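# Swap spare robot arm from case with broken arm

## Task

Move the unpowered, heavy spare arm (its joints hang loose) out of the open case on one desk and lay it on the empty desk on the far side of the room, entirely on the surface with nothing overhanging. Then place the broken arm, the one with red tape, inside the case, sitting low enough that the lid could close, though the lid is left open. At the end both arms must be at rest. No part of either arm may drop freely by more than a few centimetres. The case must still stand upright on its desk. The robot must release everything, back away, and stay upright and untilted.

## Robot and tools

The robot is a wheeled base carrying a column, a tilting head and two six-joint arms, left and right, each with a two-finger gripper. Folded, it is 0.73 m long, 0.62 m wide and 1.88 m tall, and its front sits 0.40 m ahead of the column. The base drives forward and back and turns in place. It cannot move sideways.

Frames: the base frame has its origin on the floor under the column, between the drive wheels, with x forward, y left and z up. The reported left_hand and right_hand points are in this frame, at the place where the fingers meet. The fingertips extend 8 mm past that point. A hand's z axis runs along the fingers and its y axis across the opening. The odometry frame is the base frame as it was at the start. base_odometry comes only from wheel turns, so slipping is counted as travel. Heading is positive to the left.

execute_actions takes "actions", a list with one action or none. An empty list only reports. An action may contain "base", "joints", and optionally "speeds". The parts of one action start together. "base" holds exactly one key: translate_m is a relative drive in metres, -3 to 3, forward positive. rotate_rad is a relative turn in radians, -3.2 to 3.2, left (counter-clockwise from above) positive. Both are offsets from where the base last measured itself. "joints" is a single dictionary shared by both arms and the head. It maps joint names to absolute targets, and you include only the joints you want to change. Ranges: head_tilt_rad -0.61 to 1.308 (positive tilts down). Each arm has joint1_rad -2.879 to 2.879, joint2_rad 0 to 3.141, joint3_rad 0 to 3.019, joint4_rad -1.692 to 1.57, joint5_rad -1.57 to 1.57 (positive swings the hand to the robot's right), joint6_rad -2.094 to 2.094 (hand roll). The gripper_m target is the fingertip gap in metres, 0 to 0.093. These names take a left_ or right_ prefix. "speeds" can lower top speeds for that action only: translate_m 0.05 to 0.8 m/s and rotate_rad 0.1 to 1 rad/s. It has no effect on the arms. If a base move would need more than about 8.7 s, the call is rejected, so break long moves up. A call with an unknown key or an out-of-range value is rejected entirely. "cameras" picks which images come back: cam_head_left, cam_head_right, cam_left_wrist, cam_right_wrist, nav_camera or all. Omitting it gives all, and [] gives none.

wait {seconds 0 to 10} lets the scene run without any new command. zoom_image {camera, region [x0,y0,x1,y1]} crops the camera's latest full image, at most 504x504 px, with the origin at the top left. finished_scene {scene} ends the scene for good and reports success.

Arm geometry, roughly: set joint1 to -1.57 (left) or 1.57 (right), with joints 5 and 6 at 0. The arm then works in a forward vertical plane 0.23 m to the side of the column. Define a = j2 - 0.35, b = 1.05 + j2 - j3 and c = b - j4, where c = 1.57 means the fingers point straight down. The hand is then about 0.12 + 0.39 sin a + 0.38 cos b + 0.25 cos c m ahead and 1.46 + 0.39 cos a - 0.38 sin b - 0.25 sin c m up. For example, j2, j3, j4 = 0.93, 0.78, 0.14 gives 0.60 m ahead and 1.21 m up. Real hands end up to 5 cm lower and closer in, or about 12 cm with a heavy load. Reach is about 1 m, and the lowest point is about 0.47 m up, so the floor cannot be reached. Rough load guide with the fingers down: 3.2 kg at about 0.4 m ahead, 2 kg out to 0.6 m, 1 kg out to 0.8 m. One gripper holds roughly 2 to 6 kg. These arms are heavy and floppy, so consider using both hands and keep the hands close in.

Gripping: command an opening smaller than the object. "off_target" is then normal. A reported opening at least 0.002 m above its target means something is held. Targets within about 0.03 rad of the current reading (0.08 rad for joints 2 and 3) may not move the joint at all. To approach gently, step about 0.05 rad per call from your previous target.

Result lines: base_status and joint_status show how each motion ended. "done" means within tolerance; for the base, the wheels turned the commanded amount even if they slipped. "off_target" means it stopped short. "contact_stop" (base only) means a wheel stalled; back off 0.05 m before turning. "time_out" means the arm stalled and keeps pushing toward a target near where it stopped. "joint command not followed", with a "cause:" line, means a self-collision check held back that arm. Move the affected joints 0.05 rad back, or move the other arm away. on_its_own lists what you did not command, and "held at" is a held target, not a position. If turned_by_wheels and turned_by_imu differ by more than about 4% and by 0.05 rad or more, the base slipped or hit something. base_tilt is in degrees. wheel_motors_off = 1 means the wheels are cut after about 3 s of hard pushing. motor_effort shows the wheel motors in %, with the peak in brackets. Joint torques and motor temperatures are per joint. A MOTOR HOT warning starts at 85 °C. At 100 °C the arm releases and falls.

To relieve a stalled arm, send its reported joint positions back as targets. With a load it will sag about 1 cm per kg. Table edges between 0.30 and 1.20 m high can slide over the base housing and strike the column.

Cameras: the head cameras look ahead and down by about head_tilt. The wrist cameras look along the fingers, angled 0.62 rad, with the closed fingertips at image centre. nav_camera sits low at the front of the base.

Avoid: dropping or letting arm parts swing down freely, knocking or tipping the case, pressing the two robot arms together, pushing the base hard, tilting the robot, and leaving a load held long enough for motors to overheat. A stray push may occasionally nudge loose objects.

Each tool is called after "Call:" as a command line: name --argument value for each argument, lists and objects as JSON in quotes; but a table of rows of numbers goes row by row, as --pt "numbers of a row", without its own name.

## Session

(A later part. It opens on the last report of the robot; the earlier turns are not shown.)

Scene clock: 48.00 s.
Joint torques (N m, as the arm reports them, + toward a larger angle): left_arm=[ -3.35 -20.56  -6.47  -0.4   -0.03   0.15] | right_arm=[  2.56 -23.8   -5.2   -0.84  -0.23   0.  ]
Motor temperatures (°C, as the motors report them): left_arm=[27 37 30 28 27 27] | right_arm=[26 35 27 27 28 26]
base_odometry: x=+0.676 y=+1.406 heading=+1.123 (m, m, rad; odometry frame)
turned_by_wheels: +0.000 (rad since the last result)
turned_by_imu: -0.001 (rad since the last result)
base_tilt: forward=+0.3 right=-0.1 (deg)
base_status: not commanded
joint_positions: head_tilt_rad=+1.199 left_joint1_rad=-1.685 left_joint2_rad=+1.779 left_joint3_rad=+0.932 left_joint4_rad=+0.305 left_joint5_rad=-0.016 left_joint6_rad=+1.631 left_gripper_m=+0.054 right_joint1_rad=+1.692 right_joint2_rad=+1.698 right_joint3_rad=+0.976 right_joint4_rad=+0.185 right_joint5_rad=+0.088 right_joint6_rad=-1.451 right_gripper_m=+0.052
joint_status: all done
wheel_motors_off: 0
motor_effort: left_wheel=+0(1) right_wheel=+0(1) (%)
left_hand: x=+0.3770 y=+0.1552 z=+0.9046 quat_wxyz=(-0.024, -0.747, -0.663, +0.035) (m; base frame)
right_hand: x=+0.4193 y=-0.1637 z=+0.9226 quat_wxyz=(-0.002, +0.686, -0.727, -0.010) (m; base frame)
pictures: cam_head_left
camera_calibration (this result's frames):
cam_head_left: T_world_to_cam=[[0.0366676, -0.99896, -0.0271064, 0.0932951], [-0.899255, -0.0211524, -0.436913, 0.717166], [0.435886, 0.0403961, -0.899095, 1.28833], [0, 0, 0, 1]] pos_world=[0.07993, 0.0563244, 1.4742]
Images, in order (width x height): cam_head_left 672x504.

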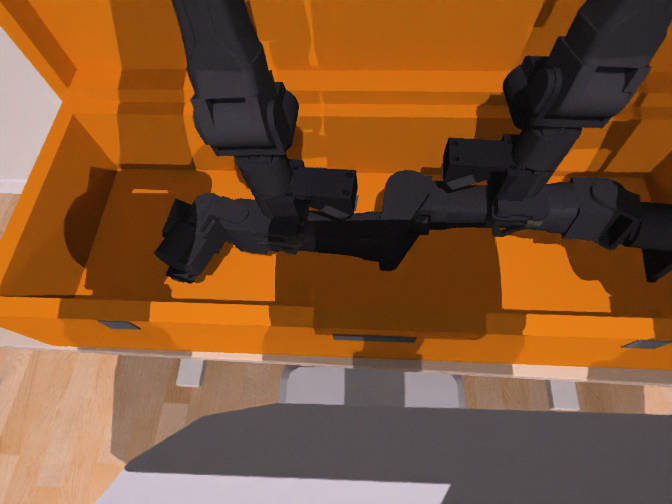

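Call:
execute_actions --actions '[{"joints": {"left_joint1_rad": -1.71, "left_joint2_rad": 1.556, "left_joint3_rad": 0.795, "left_joint4_rad": 0.255, "left_joint5_rad": -0.026, "left_joint6_rad": 1.633, "right_joint1_rad": 1.716, "right_joint2_rad": 1.464, "right_joint3_rad": 0.873, "right_joint4_rad": 0.117, "right_joint5_rad": 0.095, "right_joint6_rad": -1.444}}]' --cameras '["cam_head_left"]'

Scene clock: 51.33 s.
Joint torques (N m, as the arm reports them, + toward a larger angle): left_arm=[ -2.9  -21.02  -6.67  -0.34  -0.11   0.22] | right_arm=[  2.64 -23.8   -4.19  -0.6   -0.52  -0.02]
Motor temperatures (°C, as the motors report them): left_arm=[27 37 30 28 27 27] | right_arm=[26 36 27 27 28 26]
base_odometry: x=+0.676 y=+1.406 heading=+1.123 (m, m, rad; odometry frame)
turned_by_wheels: +0.000 (rad since the last result)
turned_by_imu: -0.001 (rad since the last result)
base_tilt: forward=+0.3 right=-0.1 (deg)
base_status: not commanded
joint_positions: head_tilt_rad=+1.199 left_joint1_rad=-1.695 left_joint2_rad=+1.666 left_joint3_rad=+0.845 left_joint4_rad=+0.262 left_joint5_rad=-0.020 left_joint6_rad=+1.620 left_gripper_m=+0.054 right_joint1_rad=+1.704 right_joint2_rad=+1.579 right_joint3_rad=+0.895 right_joint4_rad=+0.131 right_joint5_rad=+0.103 right_joint6_rad=-1.446 right_gripper_m=+0.052
joint_status: all done
wheel_motors_off: 0
motor_effort: left_wheel=+0(1) right_wheel=-2(0) (%)
left_hand: x=+0.3740 y=+0.1541 z=+0.9445 quat_wxyz=(-0.020, -0.745, -0.665, +0.042) (m; base frame)
right_hand: x=+0.4171 y=-0.1637 z=+0.9644 quat_wxyz=(+0.006, +0.687, -0.726, -0.013) (m; base frame)
pictures: cam_head_left
camera_calibration (this result's frames):
cam_head_left: T_world_to_cam=[[0.0366676, -0.99896, -0.0271064, 0.0932951], [-0.899255, -0.0211524, -0.436913, 0.717165], [0.435885, 0.0403961, -0.899095, 1.28833], [0, 0, 0, 1]] pos_world=[0.07993, 0.0563244, 1.4742]
Images, in order (width x height): cam_head_left 672x504.

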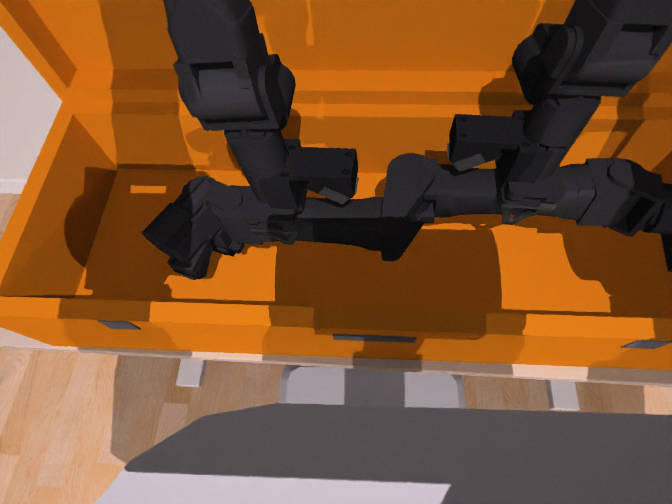

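Call:
execute_actions --actions '[{"joints": {"left_joint1_rad": -1.738, "left_joint2_rad": 1.259, "left_joint3_rad": 0.633, "left_joint4_rad": 0.112, "left_joint5_rad": -0.051, "left_joint6_rad": 1.615, "right_joint1_rad": 1.746, "right_joint2_rad": 1.182, "right_joint3_rad": 0.738, "right_joint4_rad": -0.039, "right_joint5_rad": 0.122, "right_joint6_rad": -1.429}}]' --cameras '["cam_head_left"]'

Scene clock: 54.37 s.
Joint torques (N m, as the arm reports them, + toward a larger angle): left_arm=[ -2.55 -19.18  -3.97  -0.06   0.12   0.31] | right_arm=[  2.36 -22.25  -1.33  -0.23  -0.28   0.  ]
Motor temperatures (°C, as the motors report them): left_arm=[27 38 30 28 27 27] | right_arm=[26 36 27 27 28 26]
base_odometry: x=+0.676 y=+1.406 heading=+1.123 (m, m, rad; odometry frame)
turned_by_wheels: +0.000 (rad since the last result)
turned_by_imu: -0.001 (rad since the last result)
base_tilt: forward=+0.3 right=+0.0 (deg)
base_status: not commanded
joint_positions: head_tilt_rad=+1.199 left_joint1_rad=-1.725 left_joint2_rad=+1.356 left_joint3_rad=+0.666 left_joint4_rad=+0.113 left_joint5_rad=-0.053 left_joint6_rad=+1.594 left_gripper_m=+0.054 right_joint1_rad=+1.736 right_joint2_rad=+1.287 right_joint3_rad=+0.745 right_joint4_rad=-0.034 right_joint5_rad=+0.123 right_joint6_rad=-1.433 right_gripper_m=+0.052
joint_status: all done
wheel_motors_off: 0
motor_effort: left_wheel=+0(3) right_wheel=+1(2) (%)
left_hand: x=+0.3711 y=+0.1554 z=+1.0429 quat_wxyz=(-0.010, -0.743, -0.668, +0.046) (m; base frame)
right_hand: x=+0.4134 y=-0.1617 z=+1.0599 quat_wxyz=(+0.012, +0.690, -0.724, -0.022) (m; base frame)
pictures: cam_head_left
camera_calibration (this result's frames):
cam_head_left: T_world_to_cam=[[0.0366676, -0.99896, -0.0271064, 0.0932951], [-0.899255, -0.0211524, -0.436913, 0.717165], [0.435885, 0.0403961, -0.899095, 1.28833], [0, 0, 0, 1]] pos_world=[0.07993, 0.0563244, 1.4742]
Images, in order (width x height): cam_head_left 672x504.

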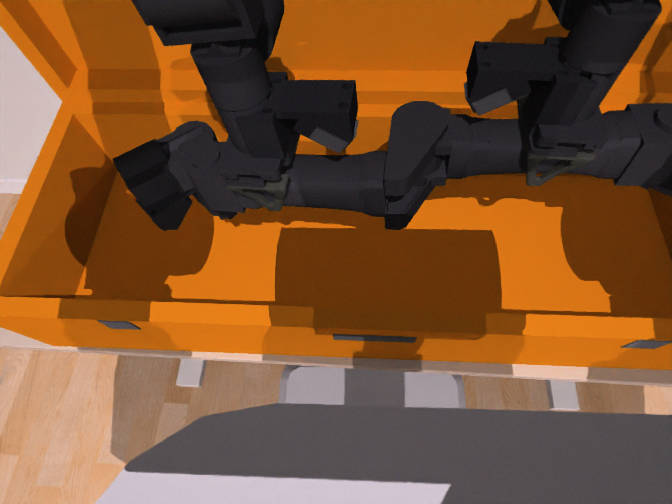

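Call:
execute_actions --actions '[{"joints": {"left_joint1_rad": -1.789, "left_joint2_rad": 0.884, "left_joint3_rad": 0.548, "left_joint4_rad": -0.154, "left_joint5_rad": -0.098, "left_joint6_rad": 1.578, "right_joint1_rad": 1.798, "right_joint2_rad": 0.84, "right_joint3_rad": 0.672, "right_joint4_rad": -0.295, "right_joint5_rad": 0.17, "right_joint6_rad": -1.403, "head_tilt_rad": 1.0}}]' --cameras '["cam_head_left"]'

Scene clock: 56.73 s.
Joint torques (N m, as the arm reports them, + toward a larger angle): left_arm=[ -1.65 -17.18   1.76  -0.19   0.18   0.31] | right_arm=[  1.61 -19.77   4.31  -0.28  -0.13   0.  ]
Motor temperatures (°C, as the motors report them): left_arm=[27 38 30 28 27 27] | right_arm=[26 36 27 27 28 26]
base_odometry: x=+0.676 y=+1.406 heading=+1.123 (m, m, rad; odometry frame)
turned_by_wheels: +0.000 (rad since the last result)
turned_by_imu: -0.001 (rad since the last result)
base_tilt: forward=+0.3 right=+0.0 (deg)
base_status: not commanded
joint_positions: head_tilt_rad=+1.014 left_joint1_rad=-1.778 left_joint2_rad=+0.976 left_joint3_rad=+0.543 left_joint4_rad=-0.150 left_joint5_rad=-0.101 left_joint6_rad=+1.557 left_gripper_m=+0.054 right_joint1_rad=+1.792 right_joint2_rad=+0.937 right_joint3_rad=+0.646 right_joint4_rad=-0.289 right_joint5_rad=+0.168 right_joint6_rad=-1.407 right_gripper_m=+0.052
joint_status: all done
wheel_motors_off: 0
motor_effort: left_wheel=+0(3) right_wheel=+1(2) (%)
left_hand: x=+0.3678 y=+0.1556 z=+1.1470 quat_wxyz=(-0.008, -0.740, -0.671, +0.046) (m; base frame)
right_hand: x=+0.4102 y=-0.1609 z=+1.1642 quat_wxyz=(+0.011, +0.691, -0.722, -0.023) (m; base frame)
pictures: cam_head_left
camera_calibration (this result's frames):
cam_head_left: T_world_to_cam=[[0.0410283, -0.99896, -0.0198984, 0.0819768], [-0.803533, -0.0211524, -0.594884, 0.955655], [0.593845, 0.0403961, -0.803565, 1.13331], [0, 0, 0, 1]] pos_world=[0.0915242, 0.0563244, 1.48083]
Images, in order (width x height): cam_head_left 672x504.

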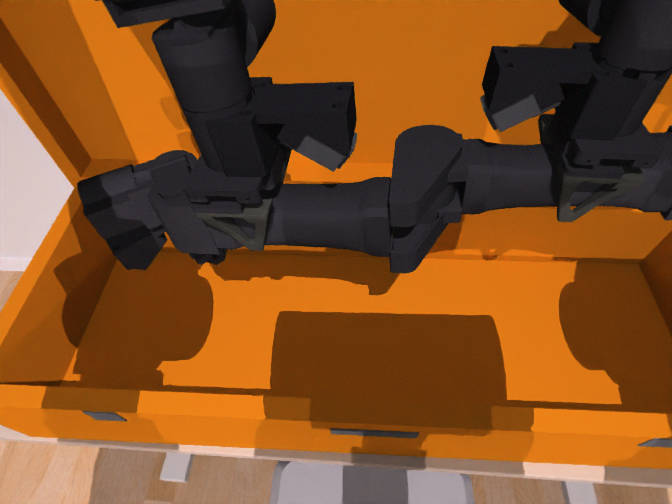

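Call:
execute_actions --actions '[{"base": {"translate_m": -0.4}, "speeds": {"translate_m": 0.5}, "joints": {"head_tilt_rad": 0.45}}]' --cameras '[]'

Call:
execute_actions --actions '[{"base": {"rotate_rad": 2.99}, "speeds": {"rotate_rad": 0.8}}]' --cameras '["cam_head_left", "cam_head_right", "nav_camera"]'

Scene clock: 62.80 s.
Joint torques (N m, as the arm reports them, + toward a larger angle): left_arm=[ -1.93 -17.04   2.2   -0.21   0.18   0.36] | right_arm=[  1.1  -19.57   4.99  -0.08  -0.21  -0.03]
Motor temperatures (°C, as the motors report them): left_arm=[27 38 30 28 27 27] | right_arm=[26 36 27 27 28 26]
base_odometry: x=+0.503 y=+1.046 heading=+1.124 (m, m, rad; odometry frame)
turned_by_wheels: +0.001 (rad since the last result)
turned_by_imu: -0.002 (rad since the last result)
base_tilt: forward=+0.2 right=-0.1 (deg)
base_status: done
joint_positions: head_tilt_rad=+0.468 left_joint1_rad=-1.780 left_joint2_rad=+0.976 left_joint3_rad=+0.536 left_joint4_rad=-0.151 left_joint5_rad=-0.101 left_joint6_rad=+1.555 left_gripper_m=+0.054 right_joint1_rad=+1.795 right_joint2_rad=+0.937 right_joint3_rad=+0.639 right_joint4_rad=-0.292 right_joint5_rad=+0.170 right_joint6_rad=-1.404 right_gripper_m=+0.052
joint_status: all done
wheel_motors_off: 0
motor_effort: left_wheel=+1(39) right_wheel=+0(43) (%)
left_hand: x=+0.3630 y=+0.1554 z=+1.1469 quat_wxyz=(-0.005, -0.740, -0.671, +0.049) (m; base frame)
right_hand: x=+0.4053 y=-0.1606 z=+1.1639 quat_wxyz=(+0.015, +0.691, -0.722, -0.026) (m; base frame)
pictures: none
No camera images: the call's "cameras" was empty. Leave "cameras" out to get every camera's image.

Scene clock: 67.63 s.
Joint torques (N m, as the arm reports them, + toward a larger angle): left_arm=[ -1.78 -16.99   2.    -0.14   0.18   0.34] | right_arm=[  0.6  -19.96   4.68  -0.07  -0.24  -0.03]
Motor temperatures (°C, as the motors report them): left_arm=[27 38 30 28 27 27] | right_arm=[26 36 27 27 28 26]
base_odometry: x=+0.503 y=+1.046 heading=-2.170 (m, m, rad; odometry frame)
turned_by_wheels: +2.990 (rad since the last result)
turned_by_imu: +2.953 (rad since the last result)
base_tilt: forward=+0.3 right=-0.1 (deg)
base_status: done
joint_positions: head_tilt_rad=+0.468 left_joint1_rad=-1.780 left_joint2_rad=+0.976 left_joint3_rad=+0.538 left_joint4_rad=-0.151 left_joint5_rad=-0.102 left_joint6_rad=+1.555 left_gripper_m=+0.054 right_joint1_rad=+1.795 right_joint2_rad=+0.937 right_joint3_rad=+0.641 right_joint4_rad=-0.292 right_joint5_rad=+0.170 right_joint6_rad=-1.405 right_gripper_m=+0.052
joint_status: not commanded
wheel_motors_off: 0
motor_effort: left_wheel=+0(29) right_wheel=-2(51) (%)
left_hand: x=+0.3642 y=+0.1556 z=+1.1469 quat_wxyz=(-0.005, -0.740, -0.671, +0.048) (m; base frame)
right_hand: x=+0.4067 y=-0.1605 z=+1.1640 quat_wxyz=(+0.014, +0.691, -0.722, -0.025) (m; base frame)
pictures: cam_head_left, cam_head_right, nav_camera
camera_calibration (this result's frames):
cam_head_left: T_world_to_cam=[[0.0453974, -0.99896, 0.00428324, 0.0445186], [-0.378131, -0.0211524, -0.92551, 1.44355], [0.924638, 0.0403961, -0.378698, 0.46248], [0, 0, 0, 1]] pos_world=[0.116204, 0.0563244, 1.51097]
cam_head_right: T_world_to_cam=[[0.0317991, -0.999493, 0.0013892, -0.0446634], [-0.377403, -0.0132941, -0.925954, 1.43893], [0.925503, 0.0289202, -0.377635, 0.453177], [0, 0, 0, 1]] pos_world=[0.12506, -0.0386174, 1.50358]
Images, in order (width x height): cam_head_left 672x504, cam_head_right 672x504, nav_camera 672x504.

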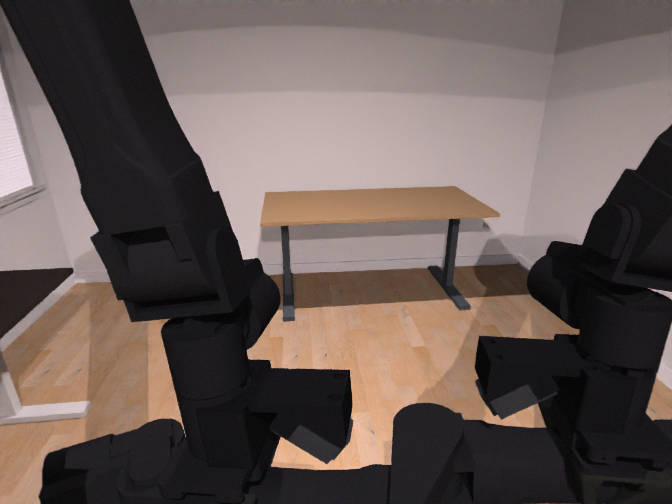

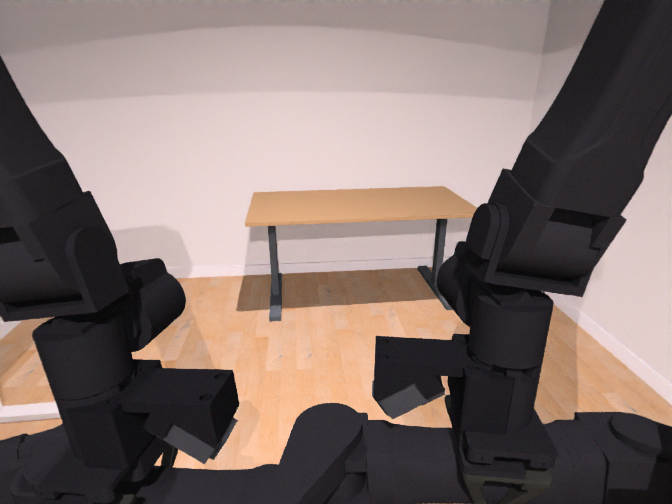

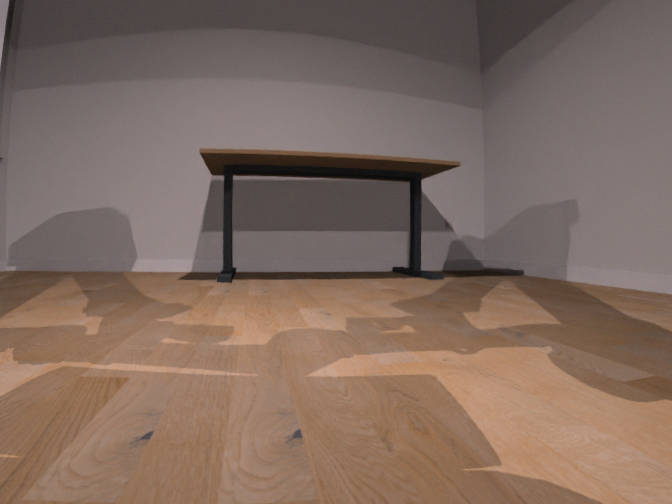

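Call:
execute_actions --actions '[]'

Scene clock: 71.97 s.
Joint torques (N m, as the arm reports them, + toward a larger angle): left_arm=[ -1.73 -17.2    2.08  -0.19   0.21   0.33] | right_arm=[  1.36 -19.68   4.71  -0.17  -0.22  -0.02]
Motor temperatures (°C, as the motors report them): left_arm=[27 38 30 28 27 28] | right_arm=[26 36 27 27 28 26]
base_odometry: x=+0.503 y=+1.046 heading=-2.170 (m, m, rad; odometry frame)
turned_by_wheels: +0.000 (rad since the last result)
turned_by_imu: -0.001 (rad since the last result)
base_tilt: forward=+0.3 right=-0.1 (deg)
base_status: done
joint_positions: head_tilt_rad=+0.468 left_joint1_rad=-1.780 left_joint2_rad=+0.976 left_joint3_rad=+0.538 left_joint4_rad=-0.151 left_joint5_rad=-0.102 left_joint6_rad=+1.555 left_gripper_m=+0.054 right_joint1_rad=+1.795 right_joint2_rad=+0.937 right_joint3_rad=+0.641 right_joint4_rad=-0.292 right_joint5_rad=+0.170 right_joint6_rad=-1.405 right_gripper_m=+0.052
joint_status: not commanded
wheel_motors_off: 0
motor_effort: left_wheel=+0(29) right_wheel=+1(51) (%)
left_hand: x=+0.3642 y=+0.1556 z=+1.1469 quat_wxyz=(-0.005, -0.740, -0.671, +0.048) (m; base frame)
right_hand: x=+0.4067 y=-0.1605 z=+1.1640 quat_wxyz=(+0.014, +0.691, -0.722, -0.025) (m; base frame)
pictures: cam_head_left, cam_head_right, cam_left_wrist, cam_right_wrist, nav_camera
camera_calibration (this result's frames):
cam_head_left: T_world_to_cam=[[0.0453974, -0.99896, 0.00428324, 0.0445186], [-0.378131, -0.0211524, -0.92551, 1.44355], [0.924638, 0.0403961, -0.378698, 0.46248], [0, 0, 0, 1]] pos_world=[0.116204, 0.0563244, 1.51097]
cam_head_right: T_world_to_cam=[[0.0317991, -0.999493, 0.0013892, -0.0446634], [-0.377403, -0.0132941, -0.925954, 1.43893], [0.925503, 0.0289202, -0.377635, 0.453177], [0, 0, 0, 1]] pos_world=[0.12506, -0.0386174, 1.50358]
cam_left_wrist: T_world_to_cam=[[-0.991978, 0.114209, 0.0541773, 0.286572], [0.12567, 0.844779, 0.52015, -0.77395], [0.0136379, 0.522786, -0.852355, 1.01684], [0, 0, 0, 1]] pos_world=[0.367667, 0.0894966, 1.25376]
cam_right_wrist: T_world_to_cam=[[0.995739, -0.0686183, -0.0616069, -0.344316], [-0.0225129, -0.828737, 0.559185, -0.766842], [-0.0894262, -0.555415, -0.826751, 1.03589], [0, 0, 0, 1]] pos_world=[0.418221, -0.0837859, 1.26402]
Images, in order (width x height): cam_head_left 672x504, cam_head_right 672x504, cam_left_wrist 672x504, cam_right_wrist 672x504, nav_camera 672x504.

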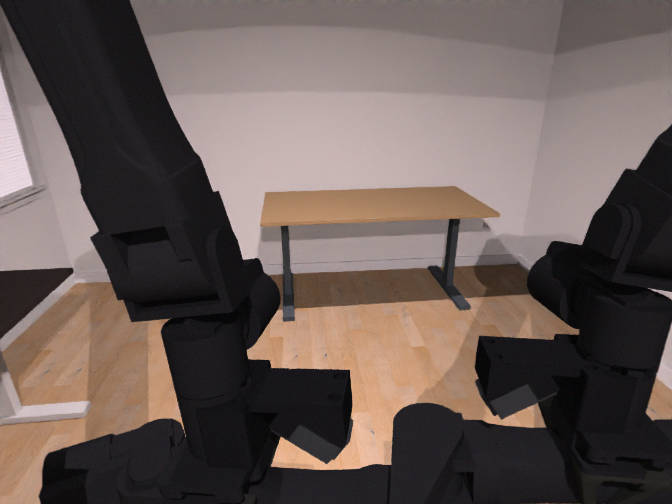

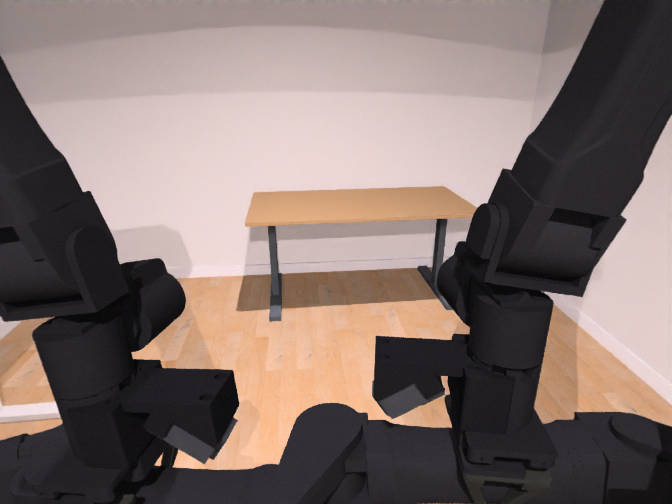

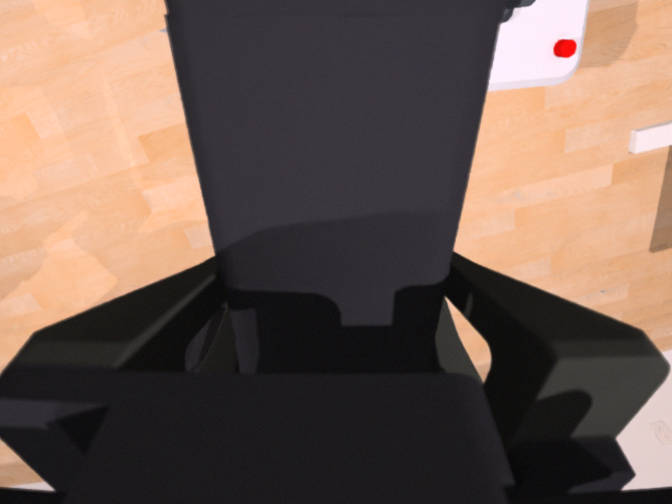

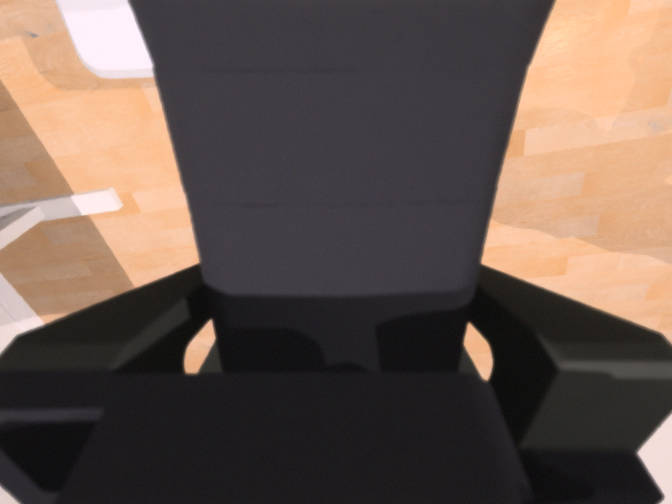

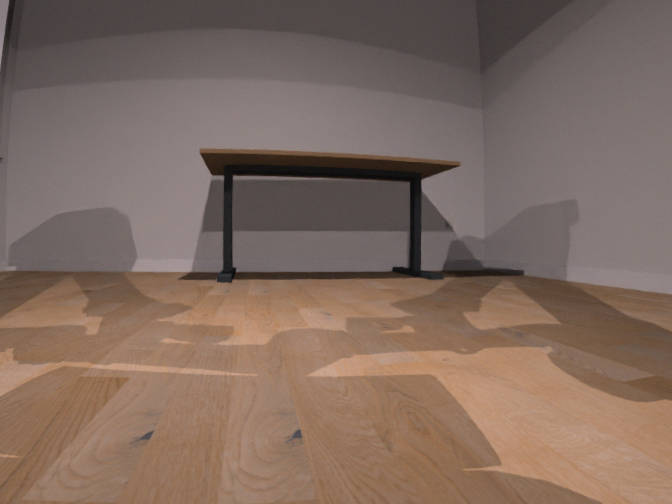

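Call:
execute_actions --actions '[{"base": {"rotate_rad": -0.13}, "speeds": {"rotate_rad": 0.6}}]' --cameras '[]'

Call:
execute_actions --actions '[{"base": {"translate_m": 1.85}, "joints": {"head_tilt_rad": 0.85}, "speeds": {"translate_m": 0.7}}]' --cameras '["cam_head_left", "cam_head_right", "nav_camera"]'

Scene clock: 77.93 s.
Joint torques (N m, as the arm reports them, + toward a larger angle): left_arm=[ -1.87 -17.19   2.1   -0.14   0.15   0.31] | right_arm=[  1.55 -19.94   4.86  -0.04  -0.24  -0.04]
Motor temperatures (°C, as the motors report them): left_arm=[27 38 30 28 27 28] | right_arm=[26 36 27 27 28 26]
base_odometry: x=+0.503 y=+1.046 heading=-2.299 (m, m, rad; odometry frame)
turned_by_wheels: -0.130 (rad since the last result)
turned_by_imu: -0.130 (rad since the last result)
base_tilt: forward=+0.3 right=-0.1 (deg)
base_status: done
joint_positions: head_tilt_rad=+0.468 left_joint1_rad=-1.779 left_joint2_rad=+0.976 left_joint3_rad=+0.539 left_joint4_rad=-0.151 left_joint5_rad=-0.101 left_joint6_rad=+1.557 left_gripper_m=+0.054 right_joint1_rad=+1.794 right_joint2_rad=+0.937 right_joint3_rad=+0.641 right_joint4_rad=-0.292 right_joint5_rad=+0.171 right_joint6_rad=-1.403 right_gripper_m=+0.052
joint_status: not commanded
wheel_motors_off: 0
motor_effort: left_wheel=+0(23) right_wheel=-1(26) (%)
left_hand: x=+0.3647 y=+0.1554 z=+1.1469 quat_wxyz=(-0.006, -0.741, -0.670, +0.048) (m; base frame)
right_hand: x=+0.4068 y=-0.1608 z=+1.1640 quat_wxyz=(+0.014, +0.691, -0.722, -0.025) (m; base frame)
pictures: none
No camera images: the call's "cameras" was empty. Leave "cameras" out to get every camera's image.

Scene clock: 82.37 s.
Joint torques (N m, as the arm reports them, + toward a larger angle): left_arm=[ -2.08 -17.3    1.65  -0.19   0.18   0.31] | right_arm=[  1.38 -19.86   4.52  -0.22  -0.24  -0.01]
Motor temperatures (°C, as the motors report them): left_arm=[27 38 30 28 27 28] | right_arm=[26 36 27 27 28 26]
base_odometry: x=-0.729 y=-0.335 heading=-2.299 (m, m, rad; odometry frame)
turned_by_wheels: +0.000 (rad since the last result)
turned_by_imu: +0.004 (rad since the last result)
base_tilt: forward=+0.3 right=+0.0 (deg)
base_status: done
joint_positions: head_tilt_rad=+0.852 left_joint1_rad=-1.778 left_joint2_rad=+0.976 left_joint3_rad=+0.543 left_joint4_rad=-0.151 left_joint5_rad=-0.101 left_joint6_rad=+1.557 left_gripper_m=+0.054 right_joint1_rad=+1.794 right_joint2_rad=+0.937 right_joint3_rad=+0.647 right_joint4_rad=-0.292 right_joint5_rad=+0.171 right_joint6_rad=-1.405 right_gripper_m=+0.052
joint_status: all done
wheel_motors_off: 0
motor_effort: left_wheel=+1(49) right_wheel=+0(52) (%)
left_hand: x=+0.3676 y=+0.1557 z=+1.1469 quat_wxyz=(-0.007, -0.740, -0.671, +0.046) (m; base frame)
right_hand: x=+0.4103 y=-0.1605 z=+1.1644 quat_wxyz=(+0.012, +0.691, -0.722, -0.023) (m; base frame)
pictures: cam_head_left, cam_head_right, nav_camera
camera_calibration (this result's frames):
cam_head_left: T_world_to_cam=[[0.043697, -0.99896, -0.0130322, 0.0712695], [-0.697258, -0.0211524, -0.716509, 1.13764], [0.715488, 0.0403961, -0.697457, 0.963825], [0, 0, 0, 1]] pos_world=[0.100511, 0.0563244, 1.48829]
cam_head_right: T_world_to_cam=[[0.0300046, -0.999493, -0.0106223, -0.0260759], [-0.696749, -0.0132941, -0.717192, 1.1334], [0.716688, 0.0289202, -0.696794, 0.955123], [0, 0, 0, 1]] pos_world=[0.105953, -0.0386174, 1.47811]
Images, in order (width x height): cam_head_left 672x504, cam_head_right 672x504, nav_camera 672x504.

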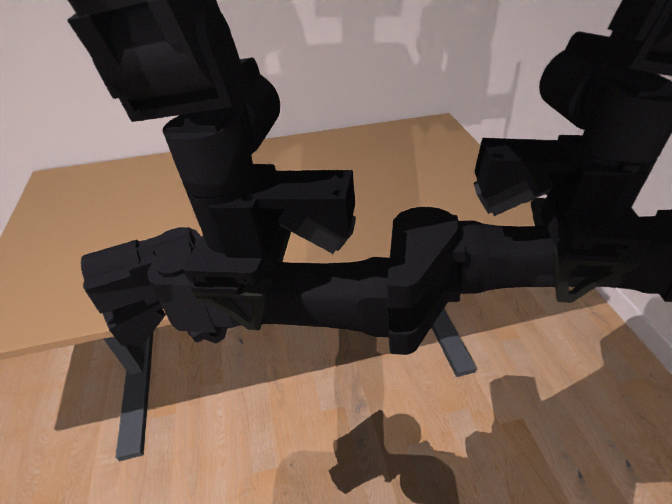

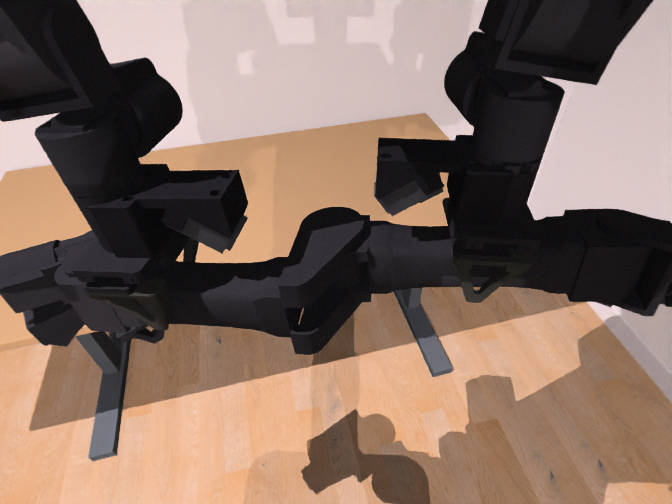

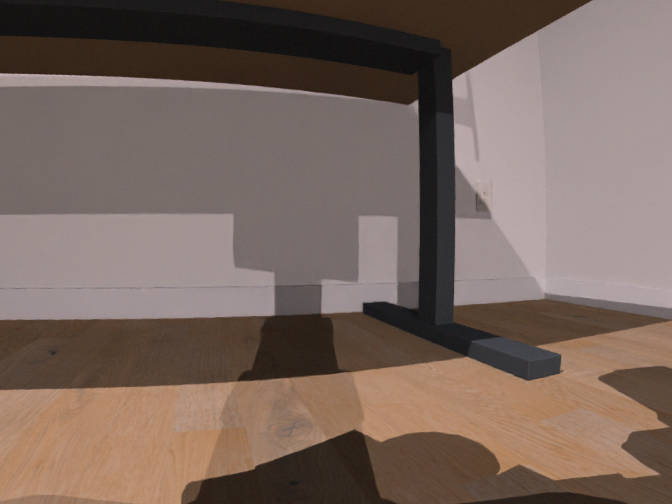

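Call:
execute_actions --actions '[{"base": {"rotate_rad": 0.296}, "joints": {"head_tilt_rad": 1.2}, "speeds": {"rotate_rad": 0.7}}]' --cameras '[]'

Call:
execute_actions --actions '[{"base": {"translate_m": 0.48}, "speeds": {"translate_m": 0.5}}]' --cameras '["cam_head_left", "cam_head_right", "nav_camera"]'

Scene clock: 86.50 s.
Joint torques (N m, as the arm reports them, + toward a larger angle): left_arm=[ -1.91 -17.22   1.77  -0.14   0.17   0.35] | right_arm=[  1.48 -19.79   4.3   -0.07  -0.21  -0.01]
Motor temperatures (°C, as the motors report them): left_arm=[27 38 30 28 27 28] | right_arm=[26 36 27 27 28 26]
base_odometry: x=-0.729 y=-0.335 heading=-2.004 (m, m, rad; odometry frame)
turned_by_wheels: +0.296 (rad since the last result)
turned_by_imu: +0.286 (rad since the last result)
base_tilt: forward=+0.3 right=+0.0 (deg)
base_status: done
joint_positions: head_tilt_rad=+1.197 left_joint1_rad=-1.778 left_joint2_rad=+0.976 left_joint3_rad=+0.542 left_joint4_rad=-0.151 left_joint5_rad=-0.101 left_joint6_rad=+1.556 left_gripper_m=+0.054 right_joint1_rad=+1.794 right_joint2_rad=+0.937 right_joint3_rad=+0.646 right_joint4_rad=-0.292 right_joint5_rad=+0.170 right_joint6_rad=-1.406 right_gripper_m=+0.052
joint_status: all done
wheel_motors_off: 0
motor_effort: left_wheel=-1(37) right_wheel=+1(46) (%)
left_hand: x=+0.3671 y=+0.1556 z=+1.1469 quat_wxyz=(-0.007, -0.740, -0.671, +0.046) (m; base frame)
right_hand: x=+0.4100 y=-0.1604 z=+1.1644 quat_wxyz=(+0.012, +0.692, -0.722, -0.023) (m; base frame)
pictures: none
No camera images: the call's "cameras" was empty. Leave "cameras" out to get every camera's image.

Scene clock: 88.93 s.
Joint torques (N m, as the arm reports them, + toward a larger angle): left_arm=[ -2.27 -16.88   1.67  -0.18   0.12   0.31] | right_arm=[  1.4  -20.44   4.23  -0.24  -0.23  -0.04]
Motor temperatures (°C, as the motors report them): left_arm=[27 38 30 28 27 28] | right_arm=[26 36 27 27 28 26]
base_odometry: x=-0.930 y=-0.771 heading=-2.003 (m, m, rad; odometry frame)
turned_by_wheels: +0.001 (rad since the last result)
turned_by_imu: +0.001 (rad since the last result)
base_tilt: forward=+0.3 right=+0.0 (deg)
base_status: done
joint_positions: head_tilt_rad=+1.199 left_joint1_rad=-1.778 left_joint2_rad=+0.976 left_joint3_rad=+0.542 left_joint4_rad=-0.151 left_joint5_rad=-0.101 left_joint6_rad=+1.557 left_gripper_m=+0.054 right_joint1_rad=+1.794 right_joint2_rad=+0.937 right_joint3_rad=+0.646 right_joint4_rad=-0.292 right_joint5_rad=+0.171 right_joint6_rad=-1.406 right_gripper_m=+0.052
joint_status: not commanded
wheel_motors_off: 0
motor_effort: left_wheel=+2(48) right_wheel=+0(53) (%)
left_hand: x=+0.3669 y=+0.1558 z=+1.1469 quat_wxyz=(-0.007, -0.740, -0.671, +0.046) (m; base frame)
right_hand: x=+0.4096 y=-0.1605 z=+1.1644 quat_wxyz=(+0.013, +0.692, -0.722, -0.024) (m; base frame)
pictures: cam_head_left, cam_head_right, nav_camera
camera_calibration (this result's frames):
cam_head_left: T_world_to_cam=[[0.0366718, -0.99896, -0.0271007, 0.0932861], [-0.899187, -0.0211524, -0.437054, 0.717378], [0.436026, 0.0403961, -0.899027, 1.28822], [0, 0, 0, 1]] pos_world=[0.0799402, 0.0563244, 1.4742]
cam_head_right: T_world_to_cam=[[0.0246122, -0.999493, -0.0201829, -0.011083], [-0.89894, -0.0132941, -0.437869, 0.713353], [0.437379, 0.0289202, -0.898812, 1.2802], [0, 0, 0, 1]] pos_world=[0.081604, -0.0386174, 1.46279]
Images, in order (width x height): cam_head_left 672x504, cam_head_right 672x504, nav_camera 672x504.

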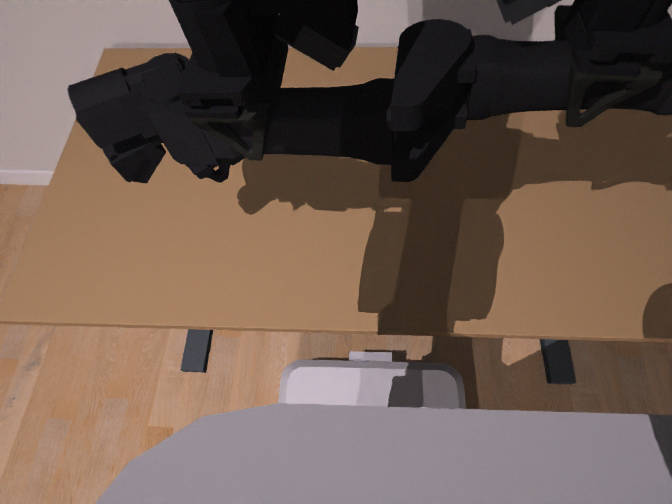

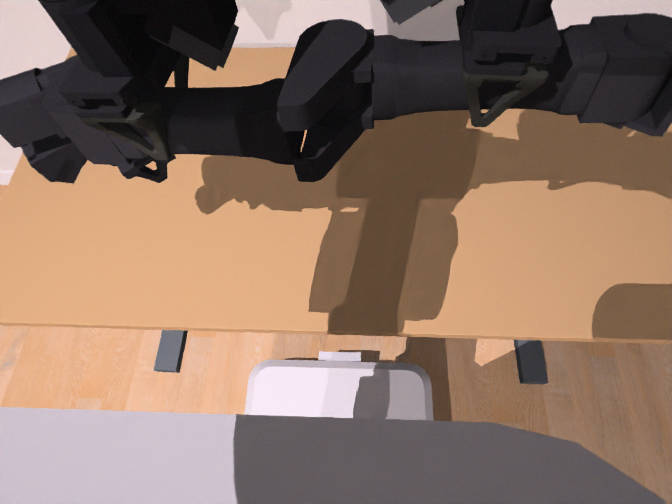

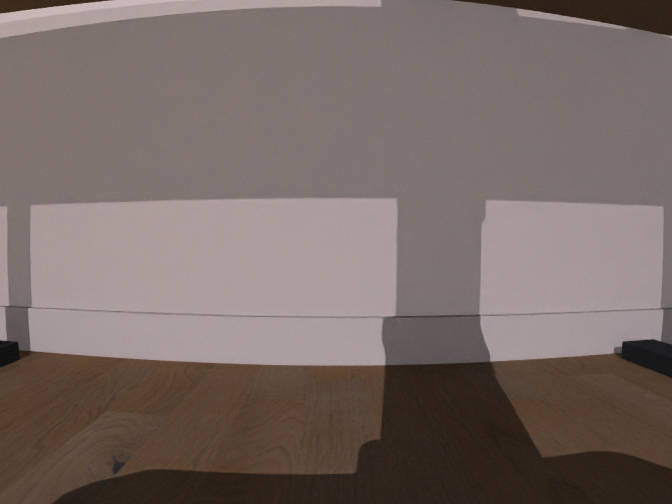

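Call:
execute_actions --actions '[{"base": {"translate_m": 0.14}, "speeds": {"translate_m": 0.3}, "joints": {"left_joint1_rad": -1.735, "left_joint2_rad": 1.279, "left_joint3_rad": 0.665, "left_joint4_rad": 0.114, "left_joint5_rad": -0.051, "left_joint6_rad": 1.605, "right_joint1_rad": 1.743, "right_joint2_rad": 1.205, "right_joint3_rad": 0.76, "right_joint4_rad": -0.035, "right_joint5_rad": 0.122, "right_joint6_rad": -1.429}}]' --cameras '["cam_head_left", "cam_head_right"]'

Scene clock: 95.17 s.
Joint torques (N m, as the arm reports them, + toward a larger angle): left_arm=[ -2.78 -19.49  -3.14   0.17  -0.13   0.13] | right_arm=[  2.05 -21.36  -1.09  -0.26  -0.05   0.  ]
Motor temperatures (°C, as the motors report them): left_arm=[27 38 30 28 27 28] | right_arm=[26 36 27 27 28 26]
base_odometry: x=-0.989 y=-0.898 heading=-2.003 (m, m, rad; odometry frame)
turned_by_wheels: +0.001 (rad since the last result)
turned_by_imu: -0.001 (rad since the last result)
base_tilt: forward=+0.3 right=-0.1 (deg)
base_status: done
joint_positions: head_tilt_rad=+1.199 left_joint1_rad=-1.717 left_joint2_rad=+1.372 left_joint3_rad=+0.690 left_joint4_rad=+0.110 left_joint5_rad=-0.045 left_joint6_rad=+1.602 left_gripper_m=+0.054 right_joint1_rad=+1.734 right_joint2_rad=+1.304 right_joint3_rad=+0.765 right_joint4_rad=-0.031 right_joint5_rad=+0.118 right_joint6_rad=-1.433 right_gripper_m=+0.052
joint_status: all done
wheel_motors_off: 0
motor_effort: left_wheel=+1(35) right_wheel=+0(42) (%)
left_hand: x=+0.3784 y=+0.1567 z=+1.0370 quat_wxyz=(-0.012, -0.744, -0.667, +0.045) (m; base frame)
right_hand: x=+0.4201 y=-0.1606 z=+1.0544 quat_wxyz=(+0.008, +0.689, -0.725, -0.021) (m; base frame)
pictures: cam_head_left, cam_head_right
camera_calibration (this result's frames):
cam_head_left: T_world_to_cam=[[0.0366647, -0.99896, -0.0271103, 0.0933013], [-0.899302, -0.0211524, -0.436817, 0.71702], [0.435789, 0.0403961, -0.899142, 1.2884], [0, 0, 0, 1]] pos_world=[0.0799229, 0.0563244, 1.47419]
cam_head_right: T_world_to_cam=[[0.0246069, -0.999493, -0.0201894, -0.0110728], [-0.899055, -0.0132941, -0.437633, 0.712995], [0.437143, 0.0289202, -0.898927, 1.28038], [0, 0, 0, 1]] pos_world=[0.0815837, -0.0386174, 1.46278]
Images, in order (width x height): cam_head_left 672x504, cam_head_right 672x504.

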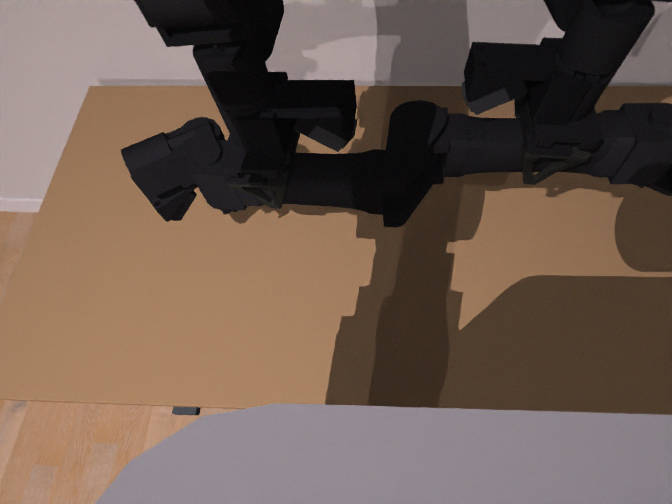

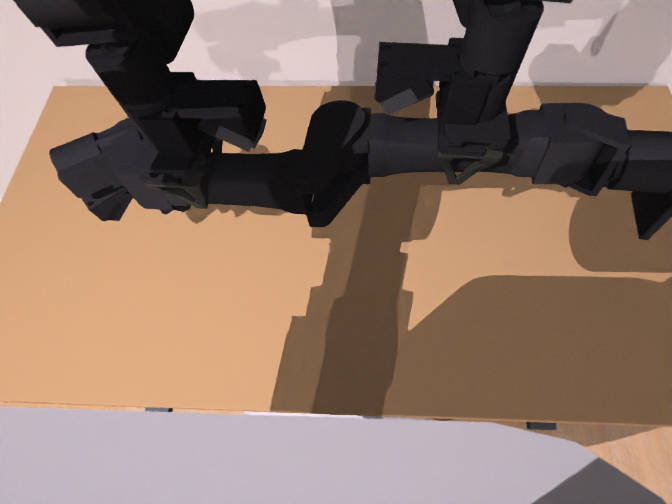

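Call:
execute_actions --actions '[{"joints": {"left_joint1_rad": -1.71, "left_joint2_rad": 1.565, "left_joint3_rad": 0.806, "left_joint4_rad": 0.243, "left_joint5_rad": -0.03, "left_joint6_rad": 1.62, "right_joint1_rad": 1.713, "right_joint2_rad": 1.48, "right_joint3_rad": 0.879, "right_joint4_rad": 0.104, "right_joint5_rad": 0.098, "right_joint6_rad": -1.444}}]' --cameras '["cam_head_left", "cam_head_right"]'

Scene clock: 97.70 s.
Joint torques (N m, as the arm reports them, + toward a larger angle): left_arm=[ -2.9  -20.28  -5.5    0.11  -0.15   0.14] | right_arm=[  2.65 -21.89  -3.69  -0.13  -0.15  -0.02]
Motor temperatures (°C, as the motors report them): left_arm=[27 38 30 28 27 28] | right_arm=[26 36 27 27 28 26]
base_odometry: x=-0.989 y=-0.898 heading=-2.003 (m, m, rad; odometry frame)
turned_by_wheels: +0.000 (rad since the last result)
turned_by_imu: -0.001 (rad since the last result)
base_tilt: forward=+0.3 right=-0.1 (deg)
base_status: not commanded
joint_positions: head_tilt_rad=+1.199 left_joint1_rad=-1.697 left_joint2_rad=+1.662 left_joint3_rad=+0.842 left_joint4_rad=+0.238 left_joint5_rad=-0.023 left_joint6_rad=+1.614 left_gripper_m=+0.054 right_joint1_rad=+1.703 right_joint2_rad=+1.578 right_joint3_rad=+0.896 right_joint4_rad=+0.107 right_joint5_rad=+0.096 right_joint6_rad=-1.447 right_gripper_m=+0.052
joint_status: all done
wheel_motors_off: 0
motor_effort: left_wheel=+1(2) right_wheel=-3(6) (%)
left_hand: x=+0.3676 y=+0.1541 z=+0.9462 quat_wxyz=(-0.010, -0.744, -0.666, +0.050) (m; base frame)
right_hand: x=+0.4121 y=-0.1634 z=+0.9647 quat_wxyz=(+0.013, +0.688, -0.725, -0.022) (m; base frame)
pictures: cam_head_left, cam_head_right
camera_calibration (this result's frames):
cam_head_left: T_world_to_cam=[[0.0366647, -0.99896, -0.0271103, 0.0933013], [-0.899302, -0.0211524, -0.436817, 0.71702], [0.435789, 0.0403961, -0.899142, 1.2884], [0, 0, 0, 1]] pos_world=[0.0799229, 0.0563244, 1.47419]
cam_head_right: T_world_to_cam=[[0.0246069, -0.999493, -0.0201894, -0.0110728], [-0.899055, -0.0132941, -0.437633, 0.712995], [0.437143, 0.0289202, -0.898927, 1.28038], [0, 0, 0, 1]] pos_world=[0.0815837, -0.0386174, 1.46278]
Images, in order (width x height): cam_head_left 672x504, cam_head_right 672x504.

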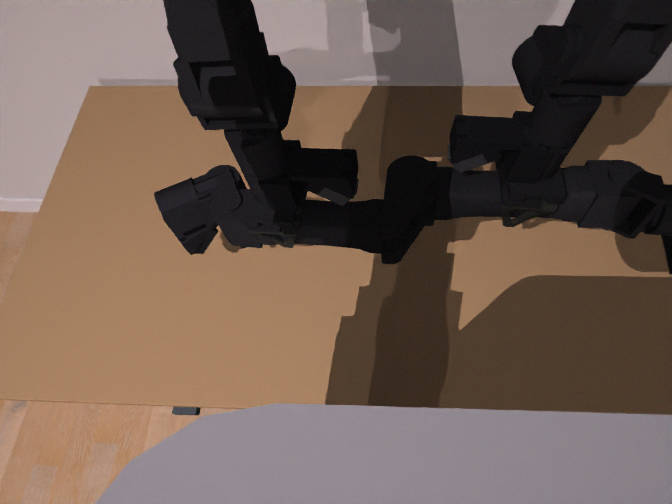

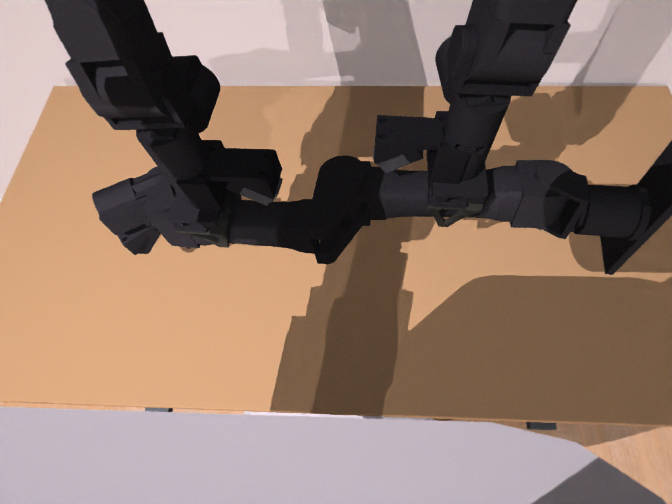

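Call:
execute_actions --actions '[{"joints": {"left_joint1_rad": -1.703, "left_joint2_rad": 1.621, "left_joint3_rad": 0.847, "left_joint4_rad": 0.257, "left_joint5_rad": -0.026, "left_joint6_rad": 1.622, "right_joint1_rad": 1.708, "right_joint2_rad": 1.541, "right_joint3_rad": 0.919, "right_joint4_rad": 0.121, "right_joint5_rad": 0.093, "right_joint6_rad": -1.446}}]' --cameras '["cam_head_left"]'

Scene clock: 99.57 s.
Joint torques (N m, as the arm reports them, + toward a larger angle): left_arm=[ -3.06 -18.54  -5.46   0.43  -0.04   0.12] | right_arm=[  1.89 -21.15  -4.42   0.32  -0.15  -0.02]
Motor temperatures (°C, as the motors report them): left_arm=[27 38 30 28 27 27] | right_arm=[26 37 27 27 28 26]
base_odometry: x=-0.989 y=-0.898 heading=-2.003 (m, m, rad; odometry frame)
turned_by_wheels: +0.000 (rad since the last result)
turned_by_imu: -0.001 (rad since the last result)
base_tilt: forward=+0.3 right=-0.1 (deg)
base_status: not commanded
joint_positions: head_tilt_rad=+1.199 left_joint1_rad=-1.689 left_joint2_rad=+1.695 left_joint3_rad=+0.884 left_joint4_rad=+0.245 left_joint5_rad=-0.023 left_joint6_rad=+1.617 left_gripper_m=+0.054 right_joint1_rad=+1.702 right_joint2_rad=+1.618 right_joint3_rad=+0.944 right_joint4_rad=+0.114 right_joint5_rad=+0.091 right_joint6_rad=-1.452 right_gripper_m=+0.052
joint_status: all done
wheel_motors_off: 0
motor_effort: left_wheel=+1(2) right_wheel=-1(2) (%)
left_hand: x=+0.3787 y=+0.1570 z=+0.9322 quat_wxyz=(-0.014, -0.743, -0.667, +0.042) (m; base frame)
right_hand: x=+0.4238 y=-0.1609 z=+0.9496 quat_wxyz=(+0.005, +0.689, -0.724, -0.019) (m; base frame)
pictures: cam_head_left
camera_calibration (this result's frames):
cam_head_left: T_world_to_cam=[[0.0366647, -0.99896, -0.0271103, 0.0933013], [-0.899302, -0.0211524, -0.436817, 0.71702], [0.435789, 0.0403961, -0.899142, 1.2884], [0, 0, 0, 1]] pos_world=[0.0799229, 0.0563244, 1.47419]
Images, in order (width x height): cam_head_left 672x504.

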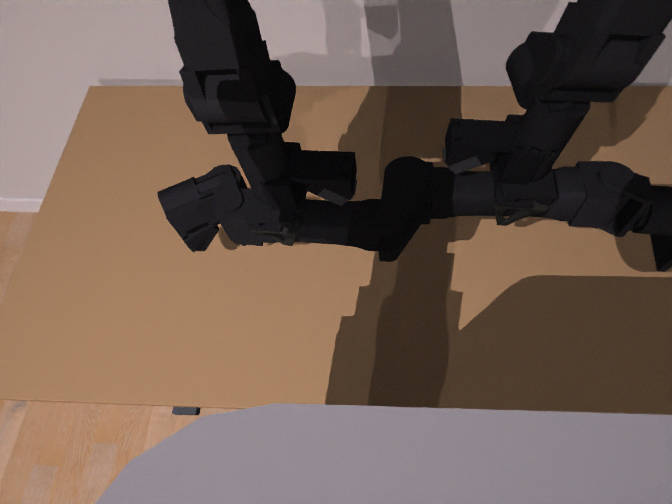

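Call:
execute_actions --actions '[{"joints": {"left_joint1_rad": -1.70, "left_joint2_rad": 1.682, "left_joint3_rad": 0.881, "left_joint4_rad": 0.266, "left_joint5_rad": -0.024, "left_joint6_rad": 1.624, "right_joint1_rad": 1.703, "right_joint2_rad": 1.601, "right_joint3_rad": 0.944, "right_joint4_rad": 0.134, "right_joint5_rad": 0.09, "right_joint6_rad": -1.448}}]' --cameras '["cam_head_left"]'

Scene clock: 101.63 s.
Joint torques (N m, as the arm reports them, + toward a larger angle): left_arm=[ -2.77 -18.79  -5.85   0.35  -0.04   0.12] | right_arm=[  2.16 -20.98  -4.98   0.16  -0.08  -0.02]
Motor temperatures (°C, as the motors report them): left_arm=[27 38 30 28 27 27] | right_arm=[26 37 27 27 28 26]
base_odometry: x=-0.989 y=-0.898 heading=-2.003 (m, m, rad; odometry frame)
turned_by_wheels: +0.000 (rad since the last result)
turned_by_imu: -0.001 (rad since the last result)
base_tilt: forward=+0.3 right=-0.1 (deg)
base_status: not commanded
joint_positions: head_tilt_rad=+1.199 left_joint1_rad=-1.688 left_joint2_rad=+1.759 left_joint3_rad=+0.918 left_joint4_rad=+0.256 left_joint5_rad=-0.021 left_joint6_rad=+1.620 left_gripper_m=+0.054 right_joint1_rad=+1.696 right_joint2_rad=+1.683 right_joint3_rad=+0.972 right_joint4_rad=+0.130 right_joint5_rad=+0.086 right_joint6_rad=-1.450 right_gripper_m=+0.052
joint_status: all done
wheel_motors_off: 0
motor_effort: left_wheel=+2(2) right_wheel=+0(1) (%)
left_hand: x=+0.3675 y=+0.1558 z=+0.9117 quat_wxyz=(-0.008, -0.744, -0.666, +0.049) (m; base frame)
right_hand: x=+0.4114 y=-0.1621 z=+0.9279 quat_wxyz=(+0.014, +0.688, -0.725, -0.025) (m; base frame)
pictures: cam_head_left
camera_calibration (this result's frames):
cam_head_left: T_world_to_cam=[[0.0366647, -0.99896, -0.0271103, 0.0933013], [-0.899302, -0.0211524, -0.436817, 0.71702], [0.43579, 0.0403961, -0.899142, 1.2884], [0, 0, 0, 1]] pos_world=[0.0799229, 0.0563244, 1.47419]
Images, in order (width x height): cam_head_left 672x504.

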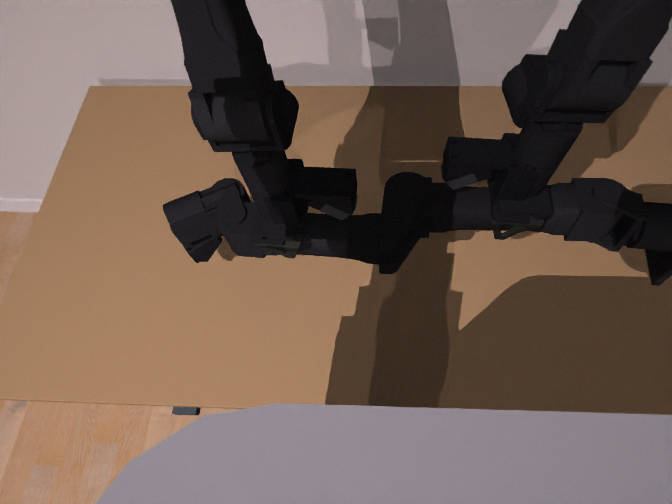

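Call:
zoom_image --camera "cam_head_left" --region '[120, 150, 360, 310]'

Region (120, 150, 360, 310) of cam_head_left's 672x504 image, scaled by 2.100, with more detail than that image has.

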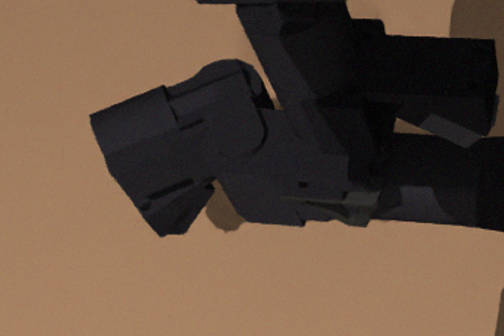

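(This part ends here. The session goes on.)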